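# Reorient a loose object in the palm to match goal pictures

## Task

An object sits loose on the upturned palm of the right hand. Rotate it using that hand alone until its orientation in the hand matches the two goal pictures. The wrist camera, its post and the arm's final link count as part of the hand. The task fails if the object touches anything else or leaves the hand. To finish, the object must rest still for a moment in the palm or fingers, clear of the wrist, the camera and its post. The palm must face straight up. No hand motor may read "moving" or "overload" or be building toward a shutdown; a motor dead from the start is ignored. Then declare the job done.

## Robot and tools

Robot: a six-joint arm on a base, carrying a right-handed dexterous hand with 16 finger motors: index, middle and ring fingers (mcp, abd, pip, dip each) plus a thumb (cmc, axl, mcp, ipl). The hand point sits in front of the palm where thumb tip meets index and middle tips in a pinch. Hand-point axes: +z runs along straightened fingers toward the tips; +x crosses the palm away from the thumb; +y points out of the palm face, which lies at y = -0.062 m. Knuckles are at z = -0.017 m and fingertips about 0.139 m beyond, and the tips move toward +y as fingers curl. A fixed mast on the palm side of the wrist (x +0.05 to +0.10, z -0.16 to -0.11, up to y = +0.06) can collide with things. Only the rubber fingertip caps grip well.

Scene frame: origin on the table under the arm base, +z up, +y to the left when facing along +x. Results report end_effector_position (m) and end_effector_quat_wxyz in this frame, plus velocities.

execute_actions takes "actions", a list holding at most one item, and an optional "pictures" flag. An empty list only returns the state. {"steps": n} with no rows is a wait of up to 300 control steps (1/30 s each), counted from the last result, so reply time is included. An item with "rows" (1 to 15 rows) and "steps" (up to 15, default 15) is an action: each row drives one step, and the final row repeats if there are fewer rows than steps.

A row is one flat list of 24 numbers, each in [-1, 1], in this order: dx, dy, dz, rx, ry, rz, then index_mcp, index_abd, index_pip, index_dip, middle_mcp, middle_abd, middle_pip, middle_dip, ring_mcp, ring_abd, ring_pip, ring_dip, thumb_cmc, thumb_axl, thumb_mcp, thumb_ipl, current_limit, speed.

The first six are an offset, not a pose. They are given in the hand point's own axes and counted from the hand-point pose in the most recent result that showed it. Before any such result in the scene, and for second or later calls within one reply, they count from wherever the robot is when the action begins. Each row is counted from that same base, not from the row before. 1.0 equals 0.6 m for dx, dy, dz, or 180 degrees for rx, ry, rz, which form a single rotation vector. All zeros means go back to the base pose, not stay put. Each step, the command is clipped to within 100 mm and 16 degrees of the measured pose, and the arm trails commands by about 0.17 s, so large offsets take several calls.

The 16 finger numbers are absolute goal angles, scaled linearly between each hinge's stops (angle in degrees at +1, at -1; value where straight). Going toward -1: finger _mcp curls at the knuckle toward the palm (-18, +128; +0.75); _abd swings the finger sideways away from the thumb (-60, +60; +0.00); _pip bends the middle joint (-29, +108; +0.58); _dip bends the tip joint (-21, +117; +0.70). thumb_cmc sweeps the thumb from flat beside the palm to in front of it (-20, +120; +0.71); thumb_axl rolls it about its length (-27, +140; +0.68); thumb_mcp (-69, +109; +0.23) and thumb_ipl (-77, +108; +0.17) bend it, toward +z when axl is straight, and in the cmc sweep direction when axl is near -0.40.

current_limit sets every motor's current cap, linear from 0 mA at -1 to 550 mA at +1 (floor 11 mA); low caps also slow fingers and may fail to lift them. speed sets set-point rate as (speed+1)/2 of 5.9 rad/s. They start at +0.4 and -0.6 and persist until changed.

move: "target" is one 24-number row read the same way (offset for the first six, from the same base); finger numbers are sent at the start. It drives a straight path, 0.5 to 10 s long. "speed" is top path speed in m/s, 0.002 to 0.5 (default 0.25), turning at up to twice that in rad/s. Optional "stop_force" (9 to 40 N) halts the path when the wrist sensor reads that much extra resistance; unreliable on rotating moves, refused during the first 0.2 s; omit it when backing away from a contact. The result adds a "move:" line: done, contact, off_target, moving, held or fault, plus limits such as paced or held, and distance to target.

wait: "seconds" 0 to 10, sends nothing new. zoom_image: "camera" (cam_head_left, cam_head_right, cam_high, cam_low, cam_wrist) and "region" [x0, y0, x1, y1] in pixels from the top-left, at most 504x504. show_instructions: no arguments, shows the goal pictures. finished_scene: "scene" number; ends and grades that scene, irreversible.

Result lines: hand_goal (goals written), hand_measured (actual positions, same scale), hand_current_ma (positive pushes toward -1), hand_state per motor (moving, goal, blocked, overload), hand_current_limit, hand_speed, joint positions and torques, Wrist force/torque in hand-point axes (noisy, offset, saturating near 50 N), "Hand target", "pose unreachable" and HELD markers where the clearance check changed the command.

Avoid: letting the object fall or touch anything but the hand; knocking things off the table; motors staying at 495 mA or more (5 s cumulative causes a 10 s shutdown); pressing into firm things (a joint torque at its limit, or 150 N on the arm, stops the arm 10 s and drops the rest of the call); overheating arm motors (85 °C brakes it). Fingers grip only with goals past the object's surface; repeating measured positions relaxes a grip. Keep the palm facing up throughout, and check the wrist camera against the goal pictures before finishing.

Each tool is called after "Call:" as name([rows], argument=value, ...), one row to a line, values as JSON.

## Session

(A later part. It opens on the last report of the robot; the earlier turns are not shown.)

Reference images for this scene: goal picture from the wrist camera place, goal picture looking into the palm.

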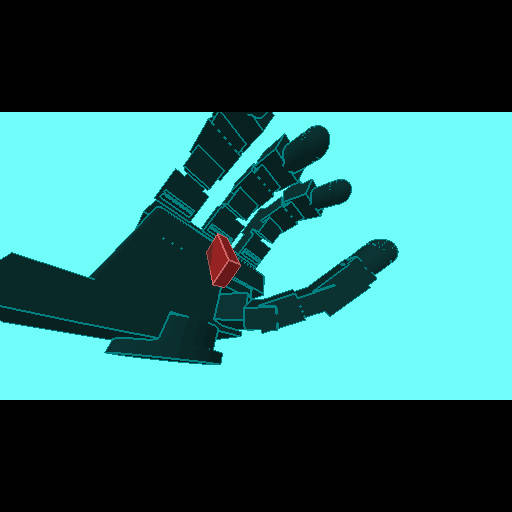

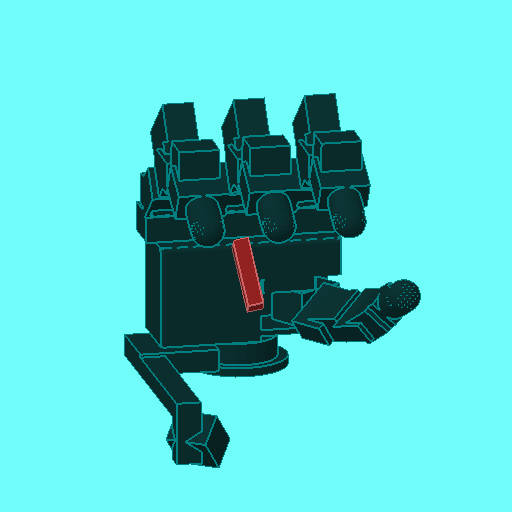

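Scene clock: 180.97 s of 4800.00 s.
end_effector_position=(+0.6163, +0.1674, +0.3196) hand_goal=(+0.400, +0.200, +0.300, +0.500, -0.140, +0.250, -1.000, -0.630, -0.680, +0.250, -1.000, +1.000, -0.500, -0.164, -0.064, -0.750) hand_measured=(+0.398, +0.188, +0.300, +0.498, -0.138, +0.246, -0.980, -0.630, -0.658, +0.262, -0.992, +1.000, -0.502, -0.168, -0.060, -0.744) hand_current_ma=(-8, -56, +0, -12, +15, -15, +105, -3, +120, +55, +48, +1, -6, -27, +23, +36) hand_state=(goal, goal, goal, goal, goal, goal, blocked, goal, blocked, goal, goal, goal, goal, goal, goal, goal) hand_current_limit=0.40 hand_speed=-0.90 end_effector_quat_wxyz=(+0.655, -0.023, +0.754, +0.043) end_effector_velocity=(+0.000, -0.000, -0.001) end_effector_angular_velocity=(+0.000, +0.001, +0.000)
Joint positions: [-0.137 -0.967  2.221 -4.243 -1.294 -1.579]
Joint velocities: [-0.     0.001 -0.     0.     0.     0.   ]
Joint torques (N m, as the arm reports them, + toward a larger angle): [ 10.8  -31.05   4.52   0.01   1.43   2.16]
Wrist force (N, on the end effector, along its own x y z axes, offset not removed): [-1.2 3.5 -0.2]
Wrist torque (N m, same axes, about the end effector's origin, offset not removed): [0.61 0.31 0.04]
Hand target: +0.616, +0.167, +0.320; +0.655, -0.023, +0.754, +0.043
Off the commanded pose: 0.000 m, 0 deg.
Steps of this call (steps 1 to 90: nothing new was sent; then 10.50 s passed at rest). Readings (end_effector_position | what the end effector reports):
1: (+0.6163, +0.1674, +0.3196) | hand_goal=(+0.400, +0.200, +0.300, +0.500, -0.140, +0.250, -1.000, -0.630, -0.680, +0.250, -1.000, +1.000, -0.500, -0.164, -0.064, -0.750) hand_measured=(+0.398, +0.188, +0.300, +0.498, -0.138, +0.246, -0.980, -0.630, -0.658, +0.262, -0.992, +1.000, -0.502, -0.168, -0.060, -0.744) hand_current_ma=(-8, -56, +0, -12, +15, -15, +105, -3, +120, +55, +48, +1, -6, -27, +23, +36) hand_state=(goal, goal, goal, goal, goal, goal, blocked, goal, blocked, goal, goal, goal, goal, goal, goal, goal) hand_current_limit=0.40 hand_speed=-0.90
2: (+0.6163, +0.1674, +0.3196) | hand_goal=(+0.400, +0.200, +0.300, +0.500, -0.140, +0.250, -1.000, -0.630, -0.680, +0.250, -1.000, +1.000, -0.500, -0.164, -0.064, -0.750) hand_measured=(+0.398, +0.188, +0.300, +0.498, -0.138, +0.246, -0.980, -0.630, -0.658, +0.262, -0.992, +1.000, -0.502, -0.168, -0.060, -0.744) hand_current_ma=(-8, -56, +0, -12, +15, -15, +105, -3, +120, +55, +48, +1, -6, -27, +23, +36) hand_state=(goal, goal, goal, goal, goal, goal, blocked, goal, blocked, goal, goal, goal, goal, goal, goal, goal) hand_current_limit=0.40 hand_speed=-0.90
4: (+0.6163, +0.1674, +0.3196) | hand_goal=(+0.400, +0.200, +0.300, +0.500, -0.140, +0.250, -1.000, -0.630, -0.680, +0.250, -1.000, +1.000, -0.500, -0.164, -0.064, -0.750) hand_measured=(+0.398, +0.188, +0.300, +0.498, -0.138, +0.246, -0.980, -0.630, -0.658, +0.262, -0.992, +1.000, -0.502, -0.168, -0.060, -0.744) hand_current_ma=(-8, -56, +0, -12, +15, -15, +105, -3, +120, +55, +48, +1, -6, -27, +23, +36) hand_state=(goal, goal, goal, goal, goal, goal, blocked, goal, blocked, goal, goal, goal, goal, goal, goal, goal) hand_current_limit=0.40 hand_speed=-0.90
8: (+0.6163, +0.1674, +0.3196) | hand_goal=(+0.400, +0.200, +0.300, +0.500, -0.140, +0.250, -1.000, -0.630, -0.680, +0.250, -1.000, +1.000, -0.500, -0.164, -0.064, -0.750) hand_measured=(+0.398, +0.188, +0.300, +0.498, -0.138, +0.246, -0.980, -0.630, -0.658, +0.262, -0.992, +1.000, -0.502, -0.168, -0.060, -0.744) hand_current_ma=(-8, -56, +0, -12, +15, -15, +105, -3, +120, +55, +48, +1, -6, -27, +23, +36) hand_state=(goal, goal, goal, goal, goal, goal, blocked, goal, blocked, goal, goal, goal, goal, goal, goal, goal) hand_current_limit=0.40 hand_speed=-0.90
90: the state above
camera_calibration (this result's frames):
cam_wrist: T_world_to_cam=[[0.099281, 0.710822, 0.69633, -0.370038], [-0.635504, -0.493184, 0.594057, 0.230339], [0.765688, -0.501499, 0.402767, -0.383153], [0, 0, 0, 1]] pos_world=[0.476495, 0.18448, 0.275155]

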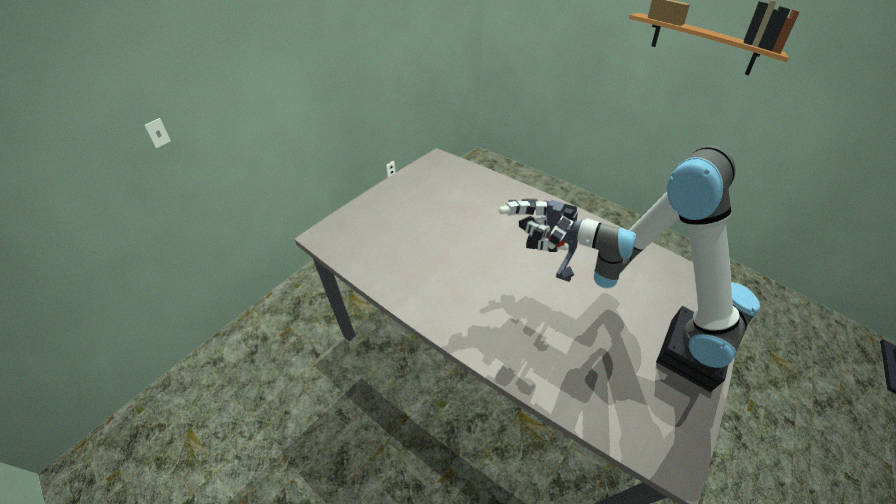

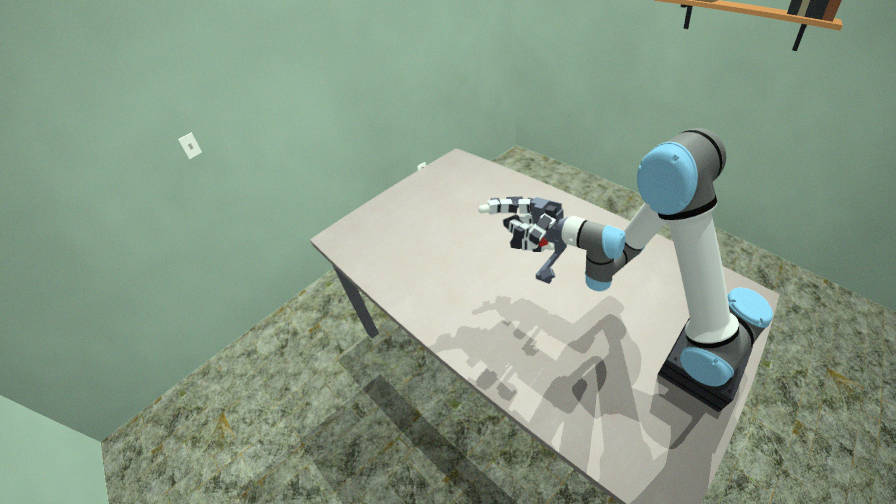

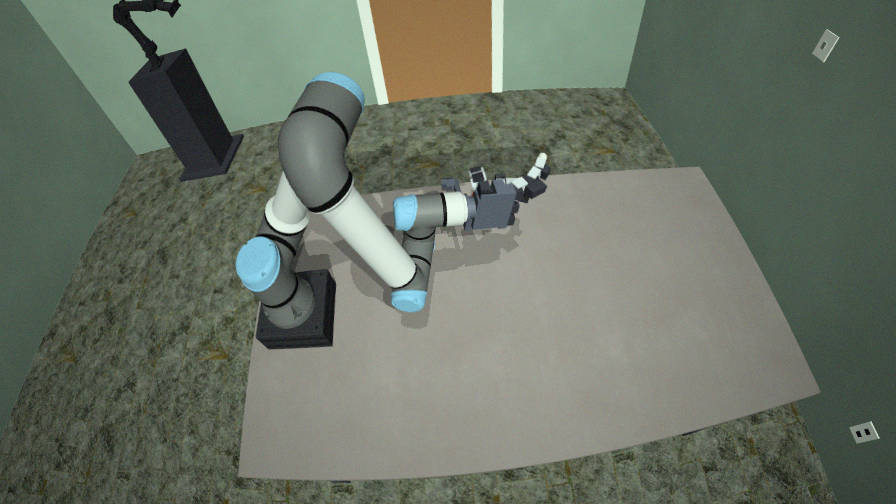

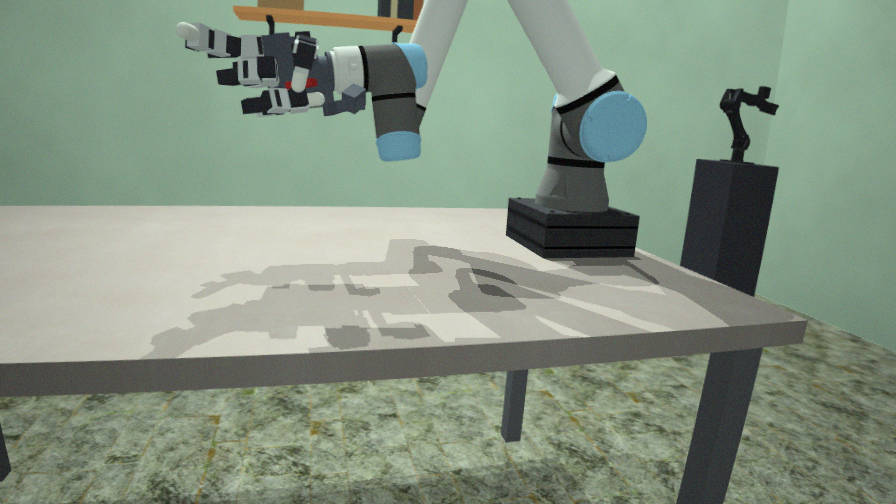

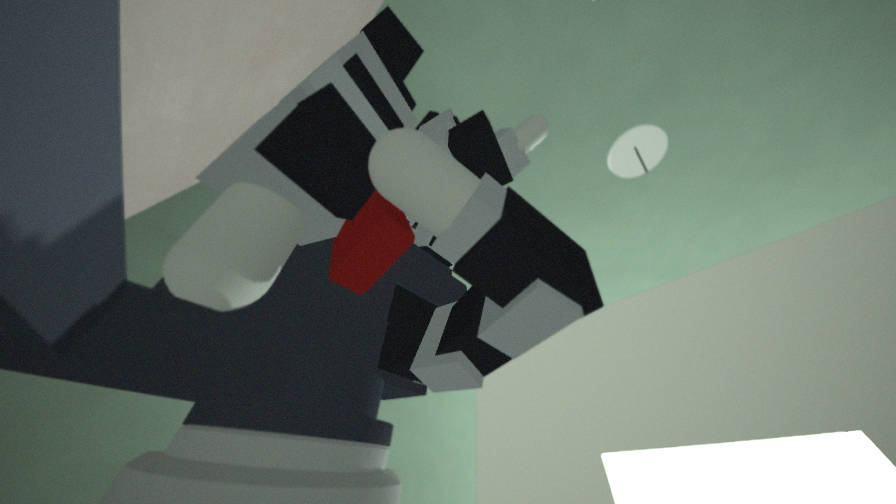

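Call:
move(target=[0,0,0,0,0,0.12,0.4,0.2,0.3,0.5,-0.14,0.25,-1,-0.63,-0.68,0.25,-1,1,-0.5,-0.165,-0.065,-0.75,0.4,-0.9], speed=0.15)

Call:
zoom_image(camera="cam_low", region=[220,20,380,140])

Scene clock: 185.60 s of 4800.00 s.
end_effector_position=(+0.6164, +0.1674, +0.3196) hand_goal=(+0.400, +0.200, +0.300, +0.500, -0.140, +0.250, -1.000, -0.630, -0.680, +0.250, -1.000, +1.000, -0.500, -0.164, -0.064, -0.750) hand_measured=(+0.402, +0.188, +0.300, +0.498, -0.138, +0.246, -0.980, -0.630, -0.658, +0.262, -0.992, +1.000, -0.502, -0.168, -0.060, -0.744) hand_current_ma=(+13, -56, +0, -12, +15, -15, +104, -2, +120, +55, +48, +1, -6, -27, +23, +36) hand_state=(goal, goal, goal, goal, goal, goal, blocked, goal, blocked, goal, goal, goal, goal, goal, goal, goal) hand_current_limit=0.40 hand_speed=-0.90 end_effector_quat_wxyz=(+0.635, +0.118, +0.745, +0.165) end_effector_velocity=(+0.000, +0.000, +0.000) end_effector_angular_velocity=(+0.008, +0.000, -0.001)
Joint positions: [-0.1   -0.888  2.222 -4.324 -1.33  -1.198]
Joint velocities: [ 0.002  0.002 -0.001 -0.001 -0.002  0.009]
Joint torques (N m, as the arm reports them, + toward a larger angle): [ 10.71 -33.31 -22.7   -5.28  -1.49   2.18]
Wrist force (N, on the end effector, along its own x y z axes, offset not removed): [-1.6 -3.0 0.4]
Wrist torque (N m, same axes, about the end effector's origin, offset not removed): [-0.42 0.45 -0.25]
Hand target: +0.616, +0.167, +0.320; +0.635, +0.118, +0.745, +0.165
Off the commanded pose: 0.000 m, 0 deg.
move: done
camera_calibration (this result's frames):
cam_wrist: T_world_to_cam=[[0.157846, 0.404271, 0.900916, -0.42023], [-0.647329, -0.646604, 0.403569, 0.324234], [0.745687, -0.646891, 0.159633, -0.268805], [0, 0, 0, 1]] pos_world=[0.476662, 0.205651, 0.290651]

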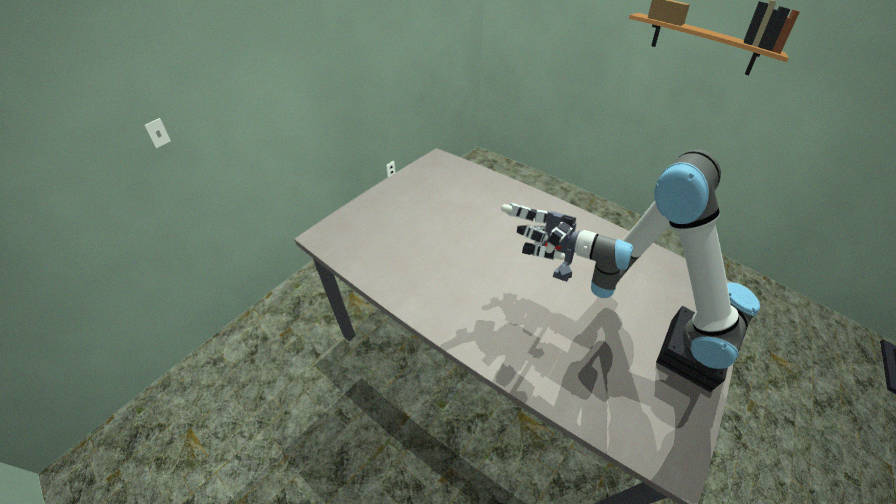

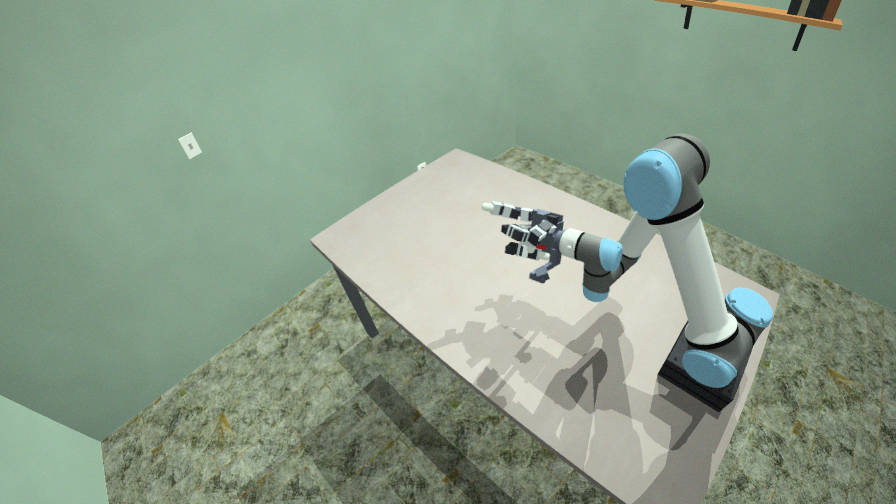

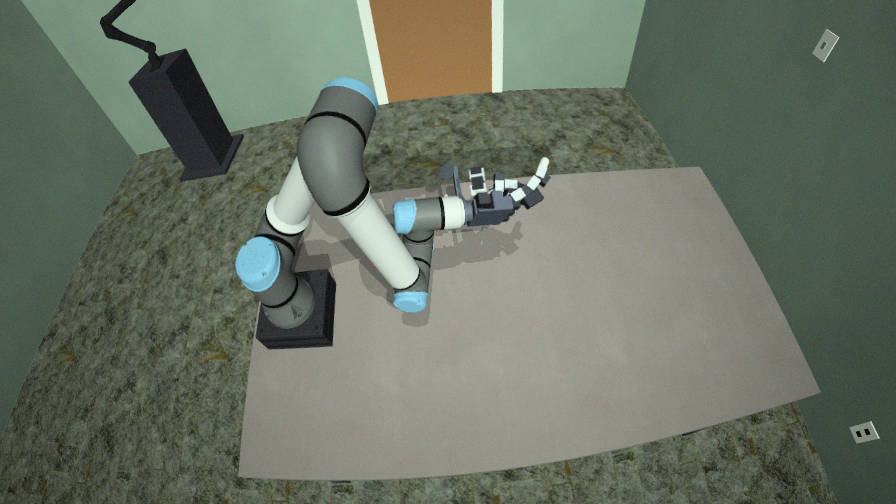

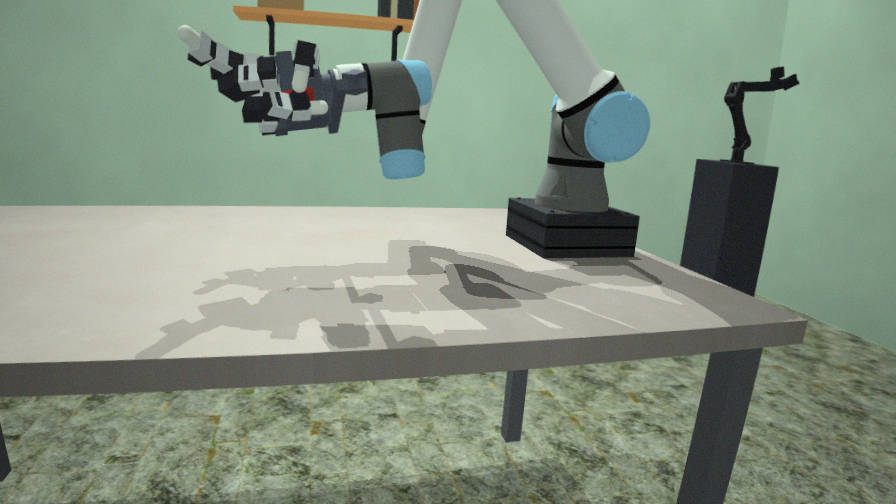

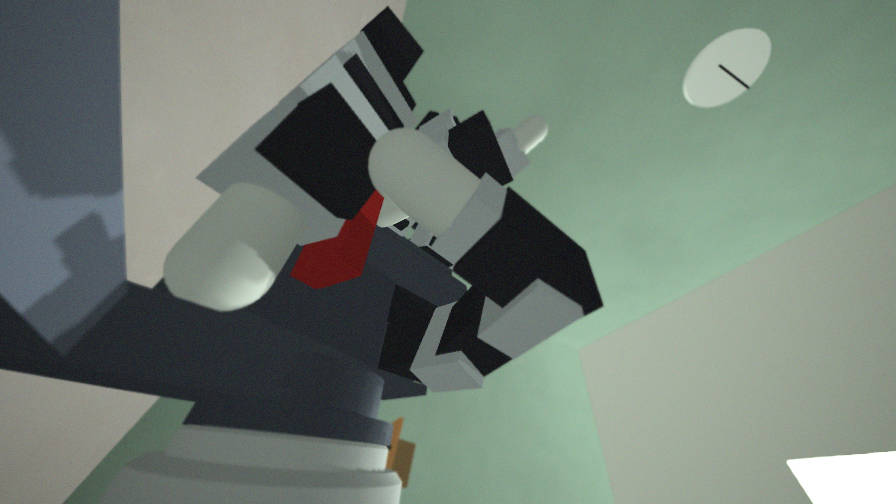

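Region (220, 20, 380, 140) of cam_low's 896x504 image, scaled by 3.150, with more detail than that image has; it fills the top 378 rows of this view, and the rest is white.

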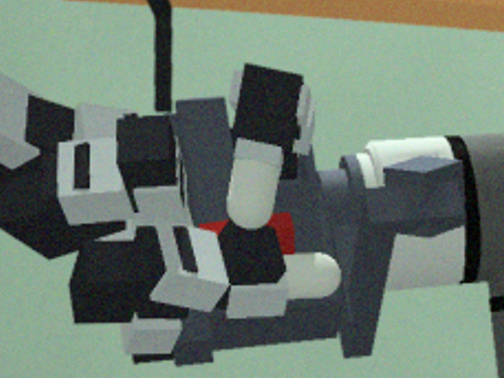

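Call:
move(target=[-0.04,0.02,0,0,0,0.12,0.4,0.2,0.3,0.5,-0.14,0.25,-1,-0.63,-0.68,0.02,-1,1,-0.5,-0.165,0.15,-0.6,0.4,-0.9], speed=0.15)

Call:
zoom_image(camera="cam_head_left", region=[500,190,600,290])

Scene clock: 190.17 s of 4800.00 s.
end_effector_position=(+0.6199, +0.1692, +0.3461) hand_goal=(+0.400, +0.200, +0.300, +0.500, -0.140, +0.250, -1.000, -0.630, -0.680, +0.020, -1.000, +1.000, -0.500, -0.164, +0.150, -0.600) hand_measured=(+0.406, +0.190, +0.300, +0.498, -0.138, +0.248, -0.980, -0.630, -0.658, +0.024, -0.992, +1.000, -0.508, -0.166, +0.140, -0.604) hand_current_ma=(+31, -48, +0, -12, +15, -14, +103, -1, +120, +19, +43, +1, -38, -17, -75, -33) hand_state=(goal, goal, goal, goal, goal, goal, blocked, goal, blocked, goal, goal, goal, goal, goal, goal, goal) hand_current_limit=0.40 hand_speed=-0.90 end_effector_quat_wxyz=(+0.593, +0.256, +0.710, +0.281) end_effector_velocity=(+0.000, -0.000, +0.001) end_effector_angular_velocity=(+0.008, +0.000, -0.002)
Joint positions: [-0.032 -0.899  2.211 -4.304 -1.397 -0.811]
Joint velocities: [ 0.002 -0.001 -0.001  0.001 -0.003  0.009]
Joint torques (N m, as the arm reports them, + toward a larger angle): [  9.69 -46.48 -23.04   0.08  -1.17   2.48]
Wrist force (N, on the end effector, along its own x y z axes, offset not removed): [0.0 -0.5 -0.1]
Wrist torque (N m, same axes, about the end effector's origin, offset not removed): [-0.03 0.13 0.01]
Hand target: +0.620, +0.169, +0.346; +0.593, +0.256, +0.710, +0.281
Off the commanded pose: 0.000 m, 0 deg.
move: done
camera_calibration (this result's frames):
cam_wrist: T_world_to_cam=[[0.203904, 0.0420919, 0.978086, -0.439372], [-0.67286, -0.719677, 0.171244, 0.425575], [0.711114, -0.693032, -0.118423, -0.149094], [0, 0, 0, 1]] pos_world=[0.481965, 0.221444, 0.33921]

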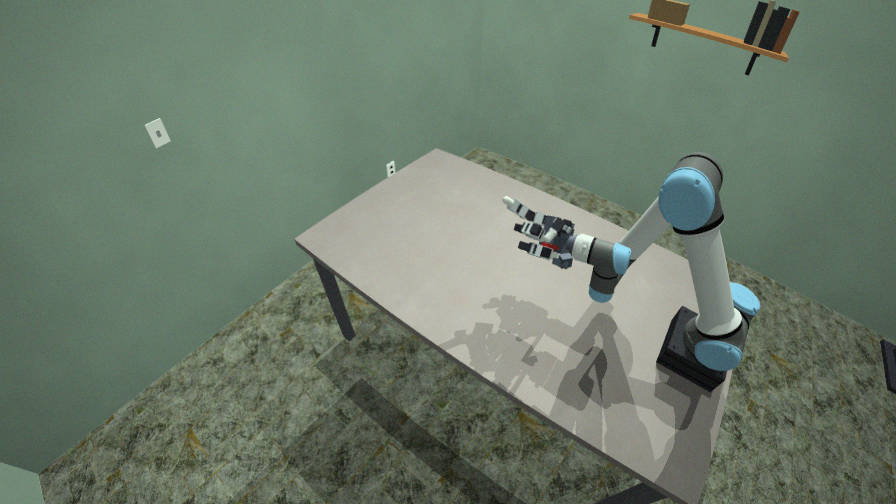

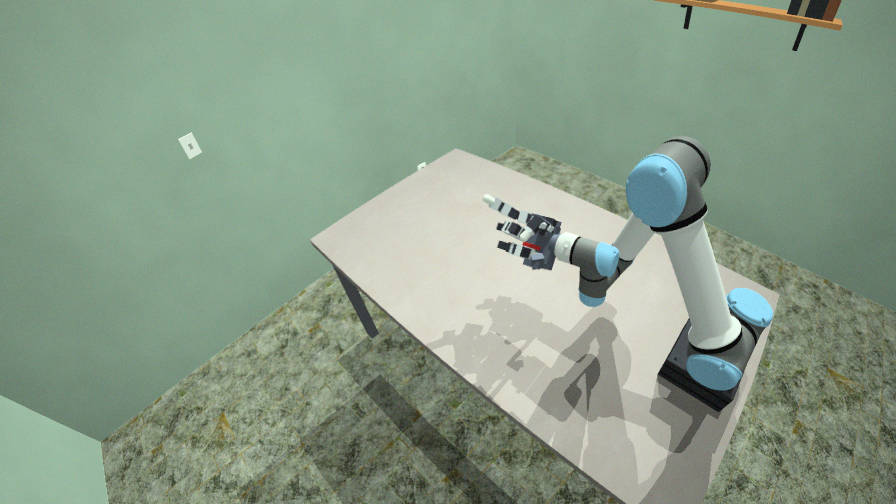

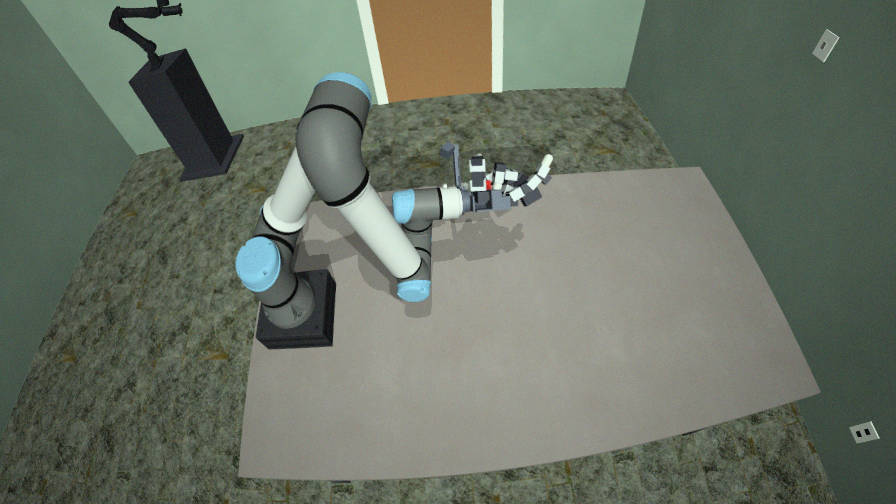

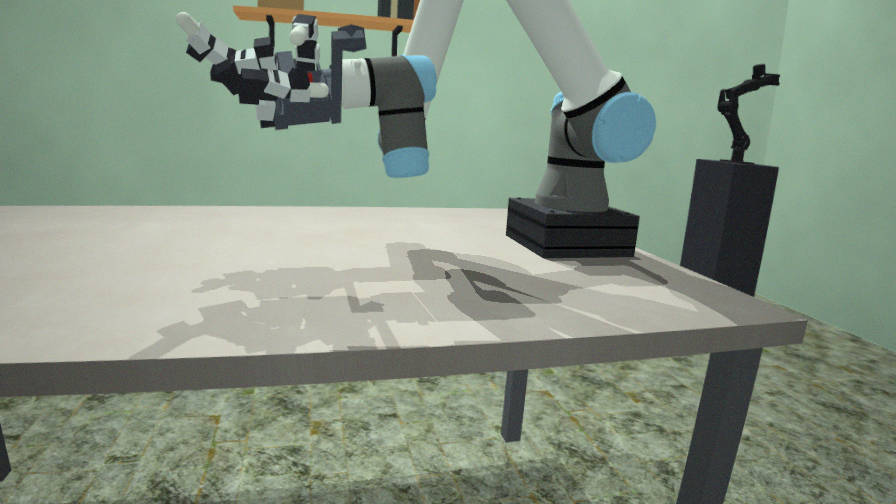

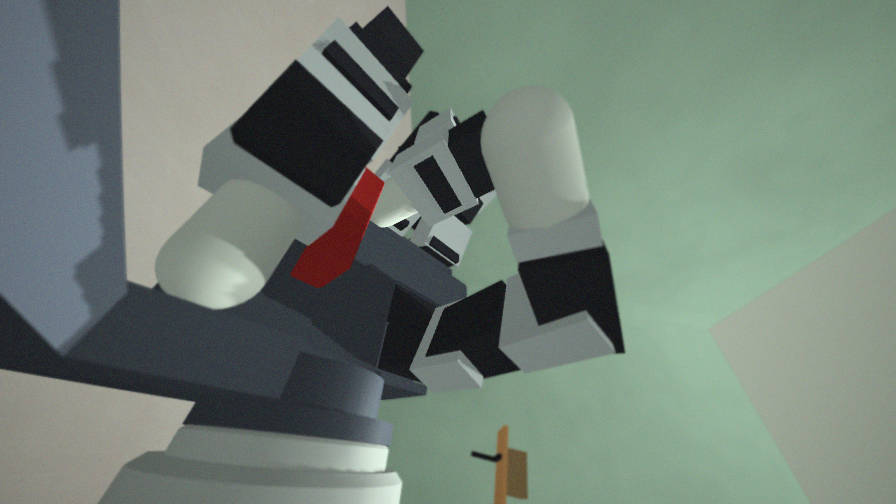

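Region (500, 190, 600, 290) of cam_head_left's 896x504 image, scaled by 5.040, with more detail than that image has.

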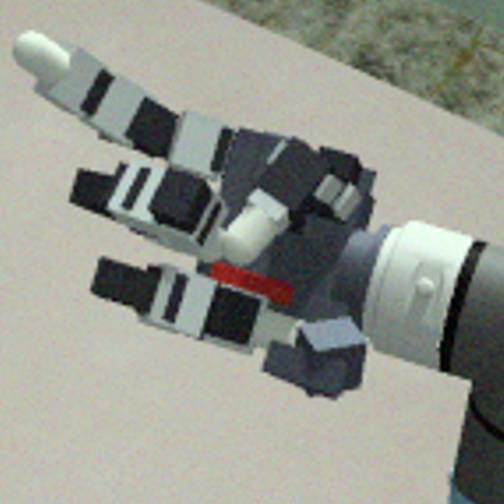

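Call:
move(target=[0,0.03,0,-0.049,0,0.247,0.4,0.3,0.3,0.5,-0.14,0.25,-1,-0.63,-0.66,0.0,-1,1,0.3,-0.165,0.2,-0.2,0.4,-0.85], speed=0.2)

Call:
move(target=[0,0,0,0,0,0,0.4,0.3,0.3,0.5,-0.14,0.25,-1,-0.63,-0.5,-0.3,-1,1,0.3,-0.165,0.2,-0.2,0.4,-0.85])

Call:
zoom_image(camera="cam_high", region=[440,120,550,220])

Scene clock: 211.73 s of 4800.00 s.
end_effector_position=(+0.6206, +0.1820, +0.3589) hand_goal=(+0.400, +0.300, +0.300, +0.500, -0.140, +0.250, -1.000, -0.630, -0.660, +0.000, -1.000, +1.000, +0.300, -0.164, +0.200, -0.200) hand_measured=(+0.408, +0.298, +0.300, +0.498, -0.138, +0.248, -0.980, -0.630, -0.656, +0.002, -0.994, +1.000, +0.308, -0.166, +0.202, -0.202) hand_current_ma=(+44, -11, +0, -12, +15, -12, +103, -1, +21, +13, +35, +1, +40, -12, +13, -11) hand_state=(goal, goal, goal, goal, goal, goal, blocked, goal, goal, goal, goal, goal, goal, goal, goal, goal) hand_current_limit=0.40 hand_speed=-0.85 end_effector_quat_wxyz=(+0.460, +0.460, +0.538, +0.537) end_effector_velocity=(-0.000, -0.000, +0.001) end_effector_angular_velocity=(+0.003, -0.002, -0.000)
Joint positions: [ 0.138 -0.789  2.088 -4.432 -1.507 -0.004]
Joint velocities: [ 0.001 -0.001 -0.001 -0.001 -0.001  0.003]
Joint torques (N m, as the arm reports them, + toward a larger angle): [ 11.36 -35.8  -22.36  -5.02  -1.46   1.89]
Wrist force (N, on the end effector, along its own x y z axes, offset not removed): [-3.3 0.4 1.2]
Wrist torque (N m, same axes, about the end effector's origin, offset not removed): [-0.01 0.47 -0.03]
Hand target: +0.621, +0.182, +0.359; +0.460, +0.460, +0.537, +0.537
Off the commanded pose: 0.000 m, 0 deg.
After step 90, 16.10 s passed at rest.
move: done
camera_calibration (this result's frames):
cam_wrist: T_world_to_cam=[[0.174321, -0.667538, 0.723882, -0.213798], [-0.668765, -0.619842, -0.410548, 0.621136], [0.722749, -0.41254, -0.554477, -0.0409291], [0, 0, 0, 1]] pos_world=[0.482245, 0.225403, 0.387076]

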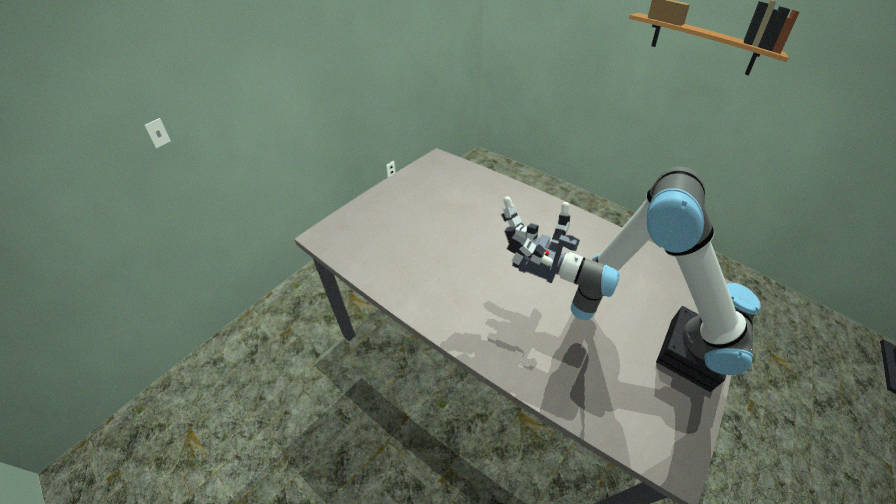

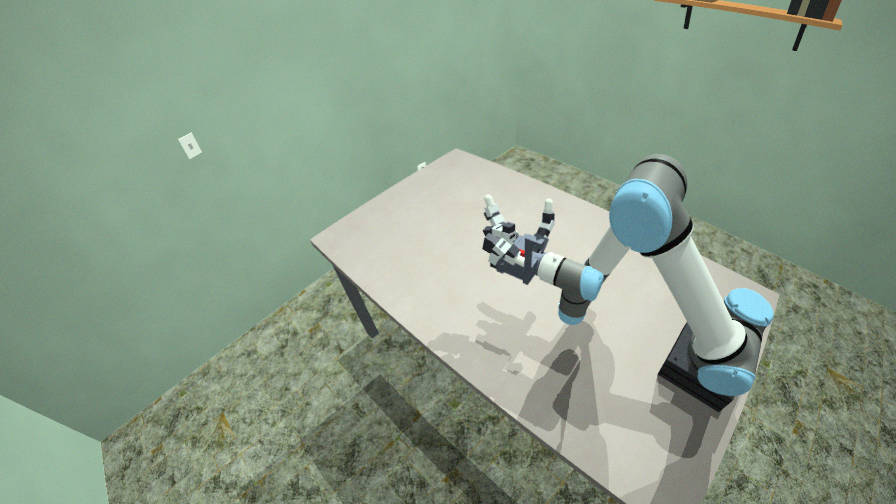

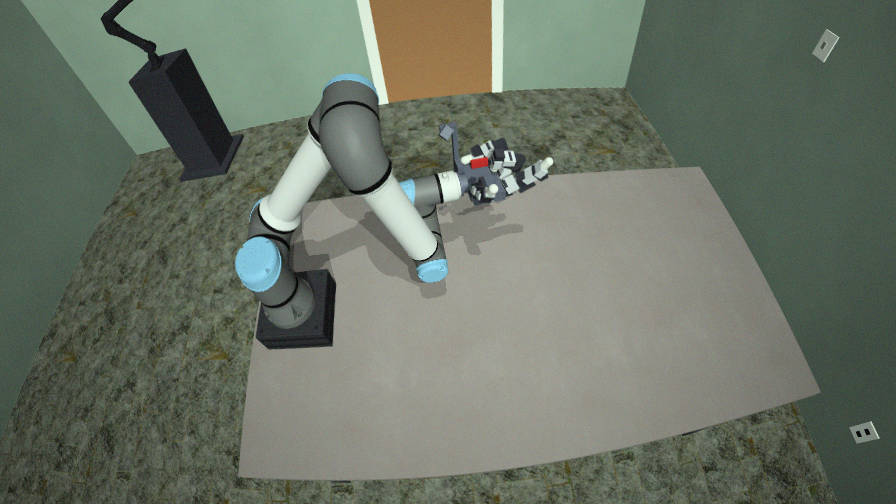

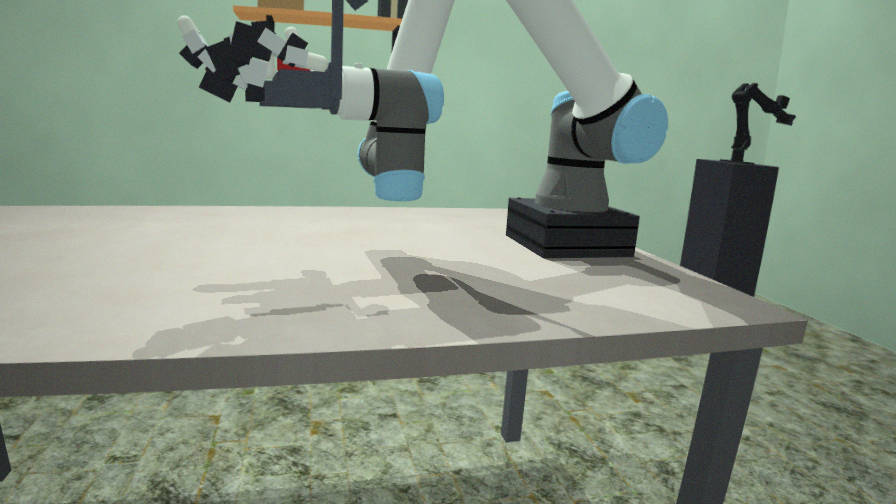

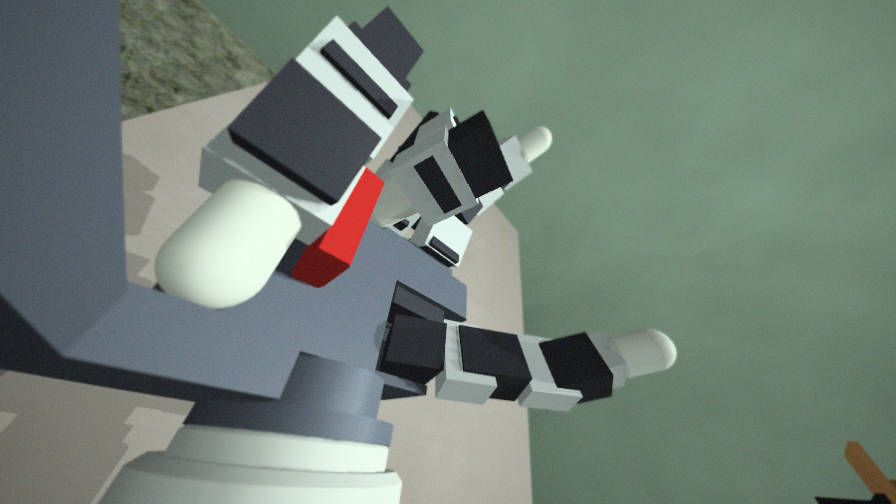

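Scene clock: 212.70 s of 4800.00 s.
end_effector_position=(+0.6206, +0.1820, +0.3589) hand_goal=(+0.400, +0.300, +0.300, +0.500, -0.140, +0.250, -1.000, -0.630, -0.500, -0.300, -1.000, +1.000, +0.300, -0.164, +0.200, -0.200) hand_measured=(+0.408, +0.298, +0.300, +0.498, -0.138, +0.248, -0.980, -0.630, -0.508, -0.298, -1.000, +1.000, +0.308, -0.166, +0.202, -0.202) hand_current_ma=(+44, -11, +0, -12, +15, -12, +103, -1, -40, +13, +1, +1, +40, -12, +13, -11) hand_state=(goal, goal, goal, goal, goal, goal, blocked, goal, goal, goal, goal, goal, goal, goal, goal, goal) hand_current_limit=0.40 hand_speed=-0.85 end_effector_quat_wxyz=(+0.460, +0.460, +0.538, +0.537) end_effector_velocity=(+0.000, +0.000, +0.000) end_effector_angular_velocity=(-0.000, -0.001, +0.000)
Joint positions: [ 0.138 -0.789  2.088 -4.432 -1.507 -0.004]
Joint velocities: [-0.     0.    -0.001 -0.     0.001 -0.001]
Joint torques (N m, as the arm reports them, + toward a larger angle): [  1.74 -38.06 -17.86  -4.77   1.4   -2.02]
Wrist force (N, on the end effector, along its own x y z axes, offset not removed): [0.8 0.0 -0.1]
Wrist torque (N m, same axes, about the end effector's origin, offset not removed): [0.00 0.13 0.23]
Hand target: +0.621, +0.182, +0.359; +0.460, +0.460, +0.538, +0.537
Off the commanded pose: 0.000 m, 0 deg.
move: done
camera_calibration (this result's frames):
cam_wrist: T_world_to_cam=[[0.174332, -0.667582, 0.723839, -0.213776], [-0.668746, -0.619832, -0.410595, 0.621147], [0.722764, -0.412485, -0.554499, -0.0409344], [0, 0, 0, 1]] pos_world=[0.482243, 0.225409, 0.38708]

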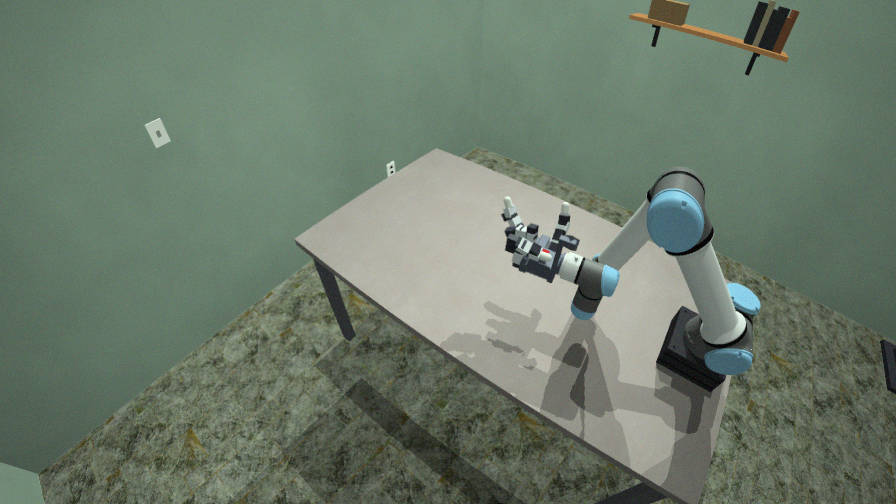

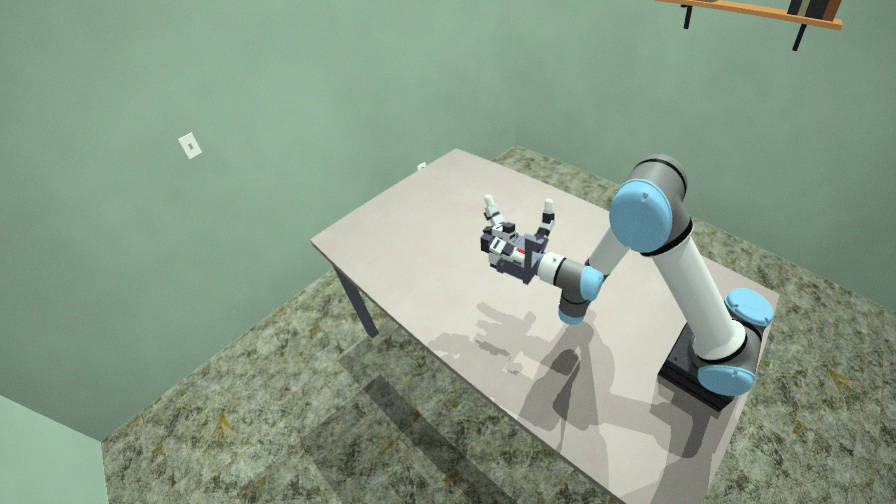

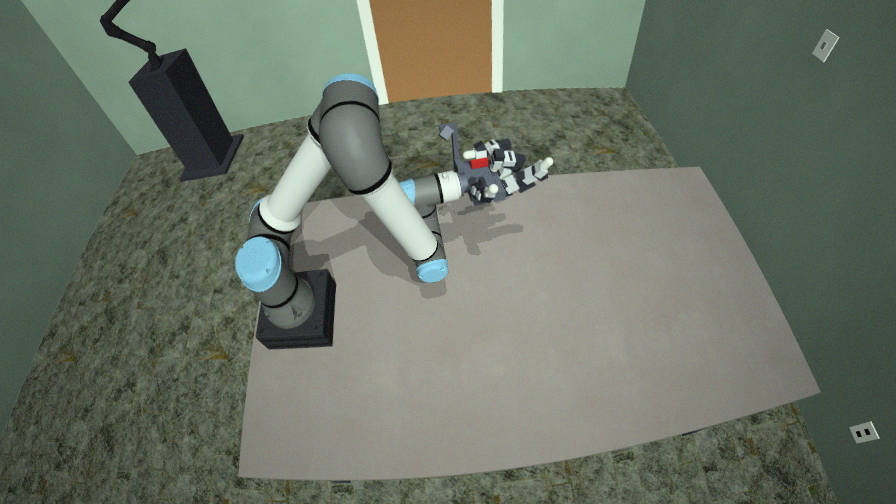

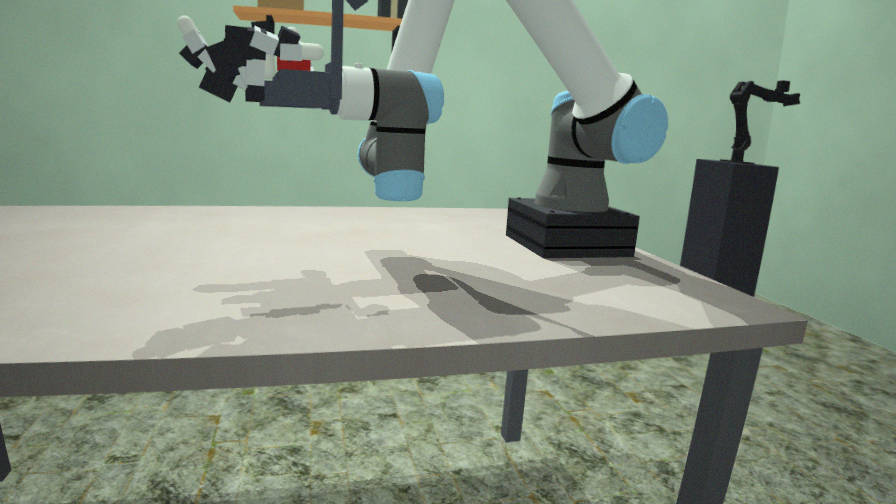

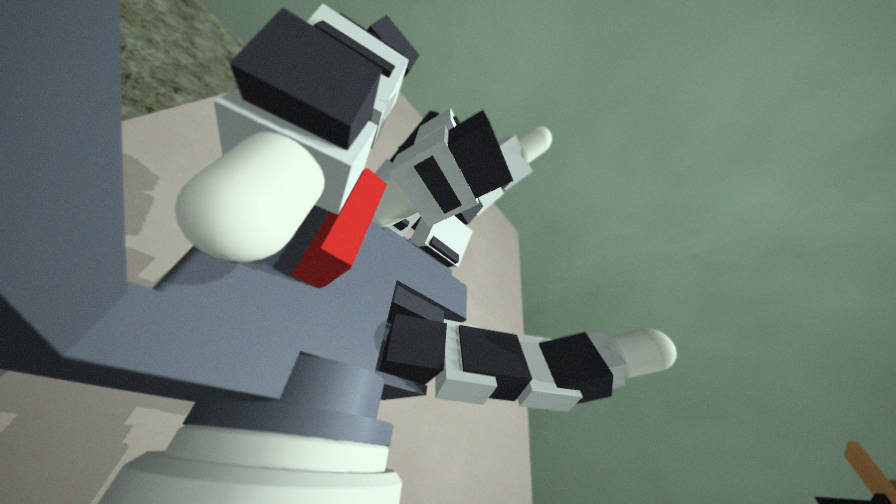

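Region (440, 120, 550, 220) of cam_high's 896x504 image, scaled by 4.582, with more detail than that image has; it fills the top 458 rows of this view, and the rest is white.

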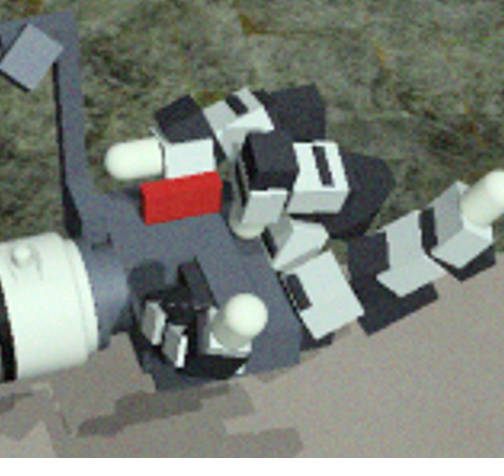

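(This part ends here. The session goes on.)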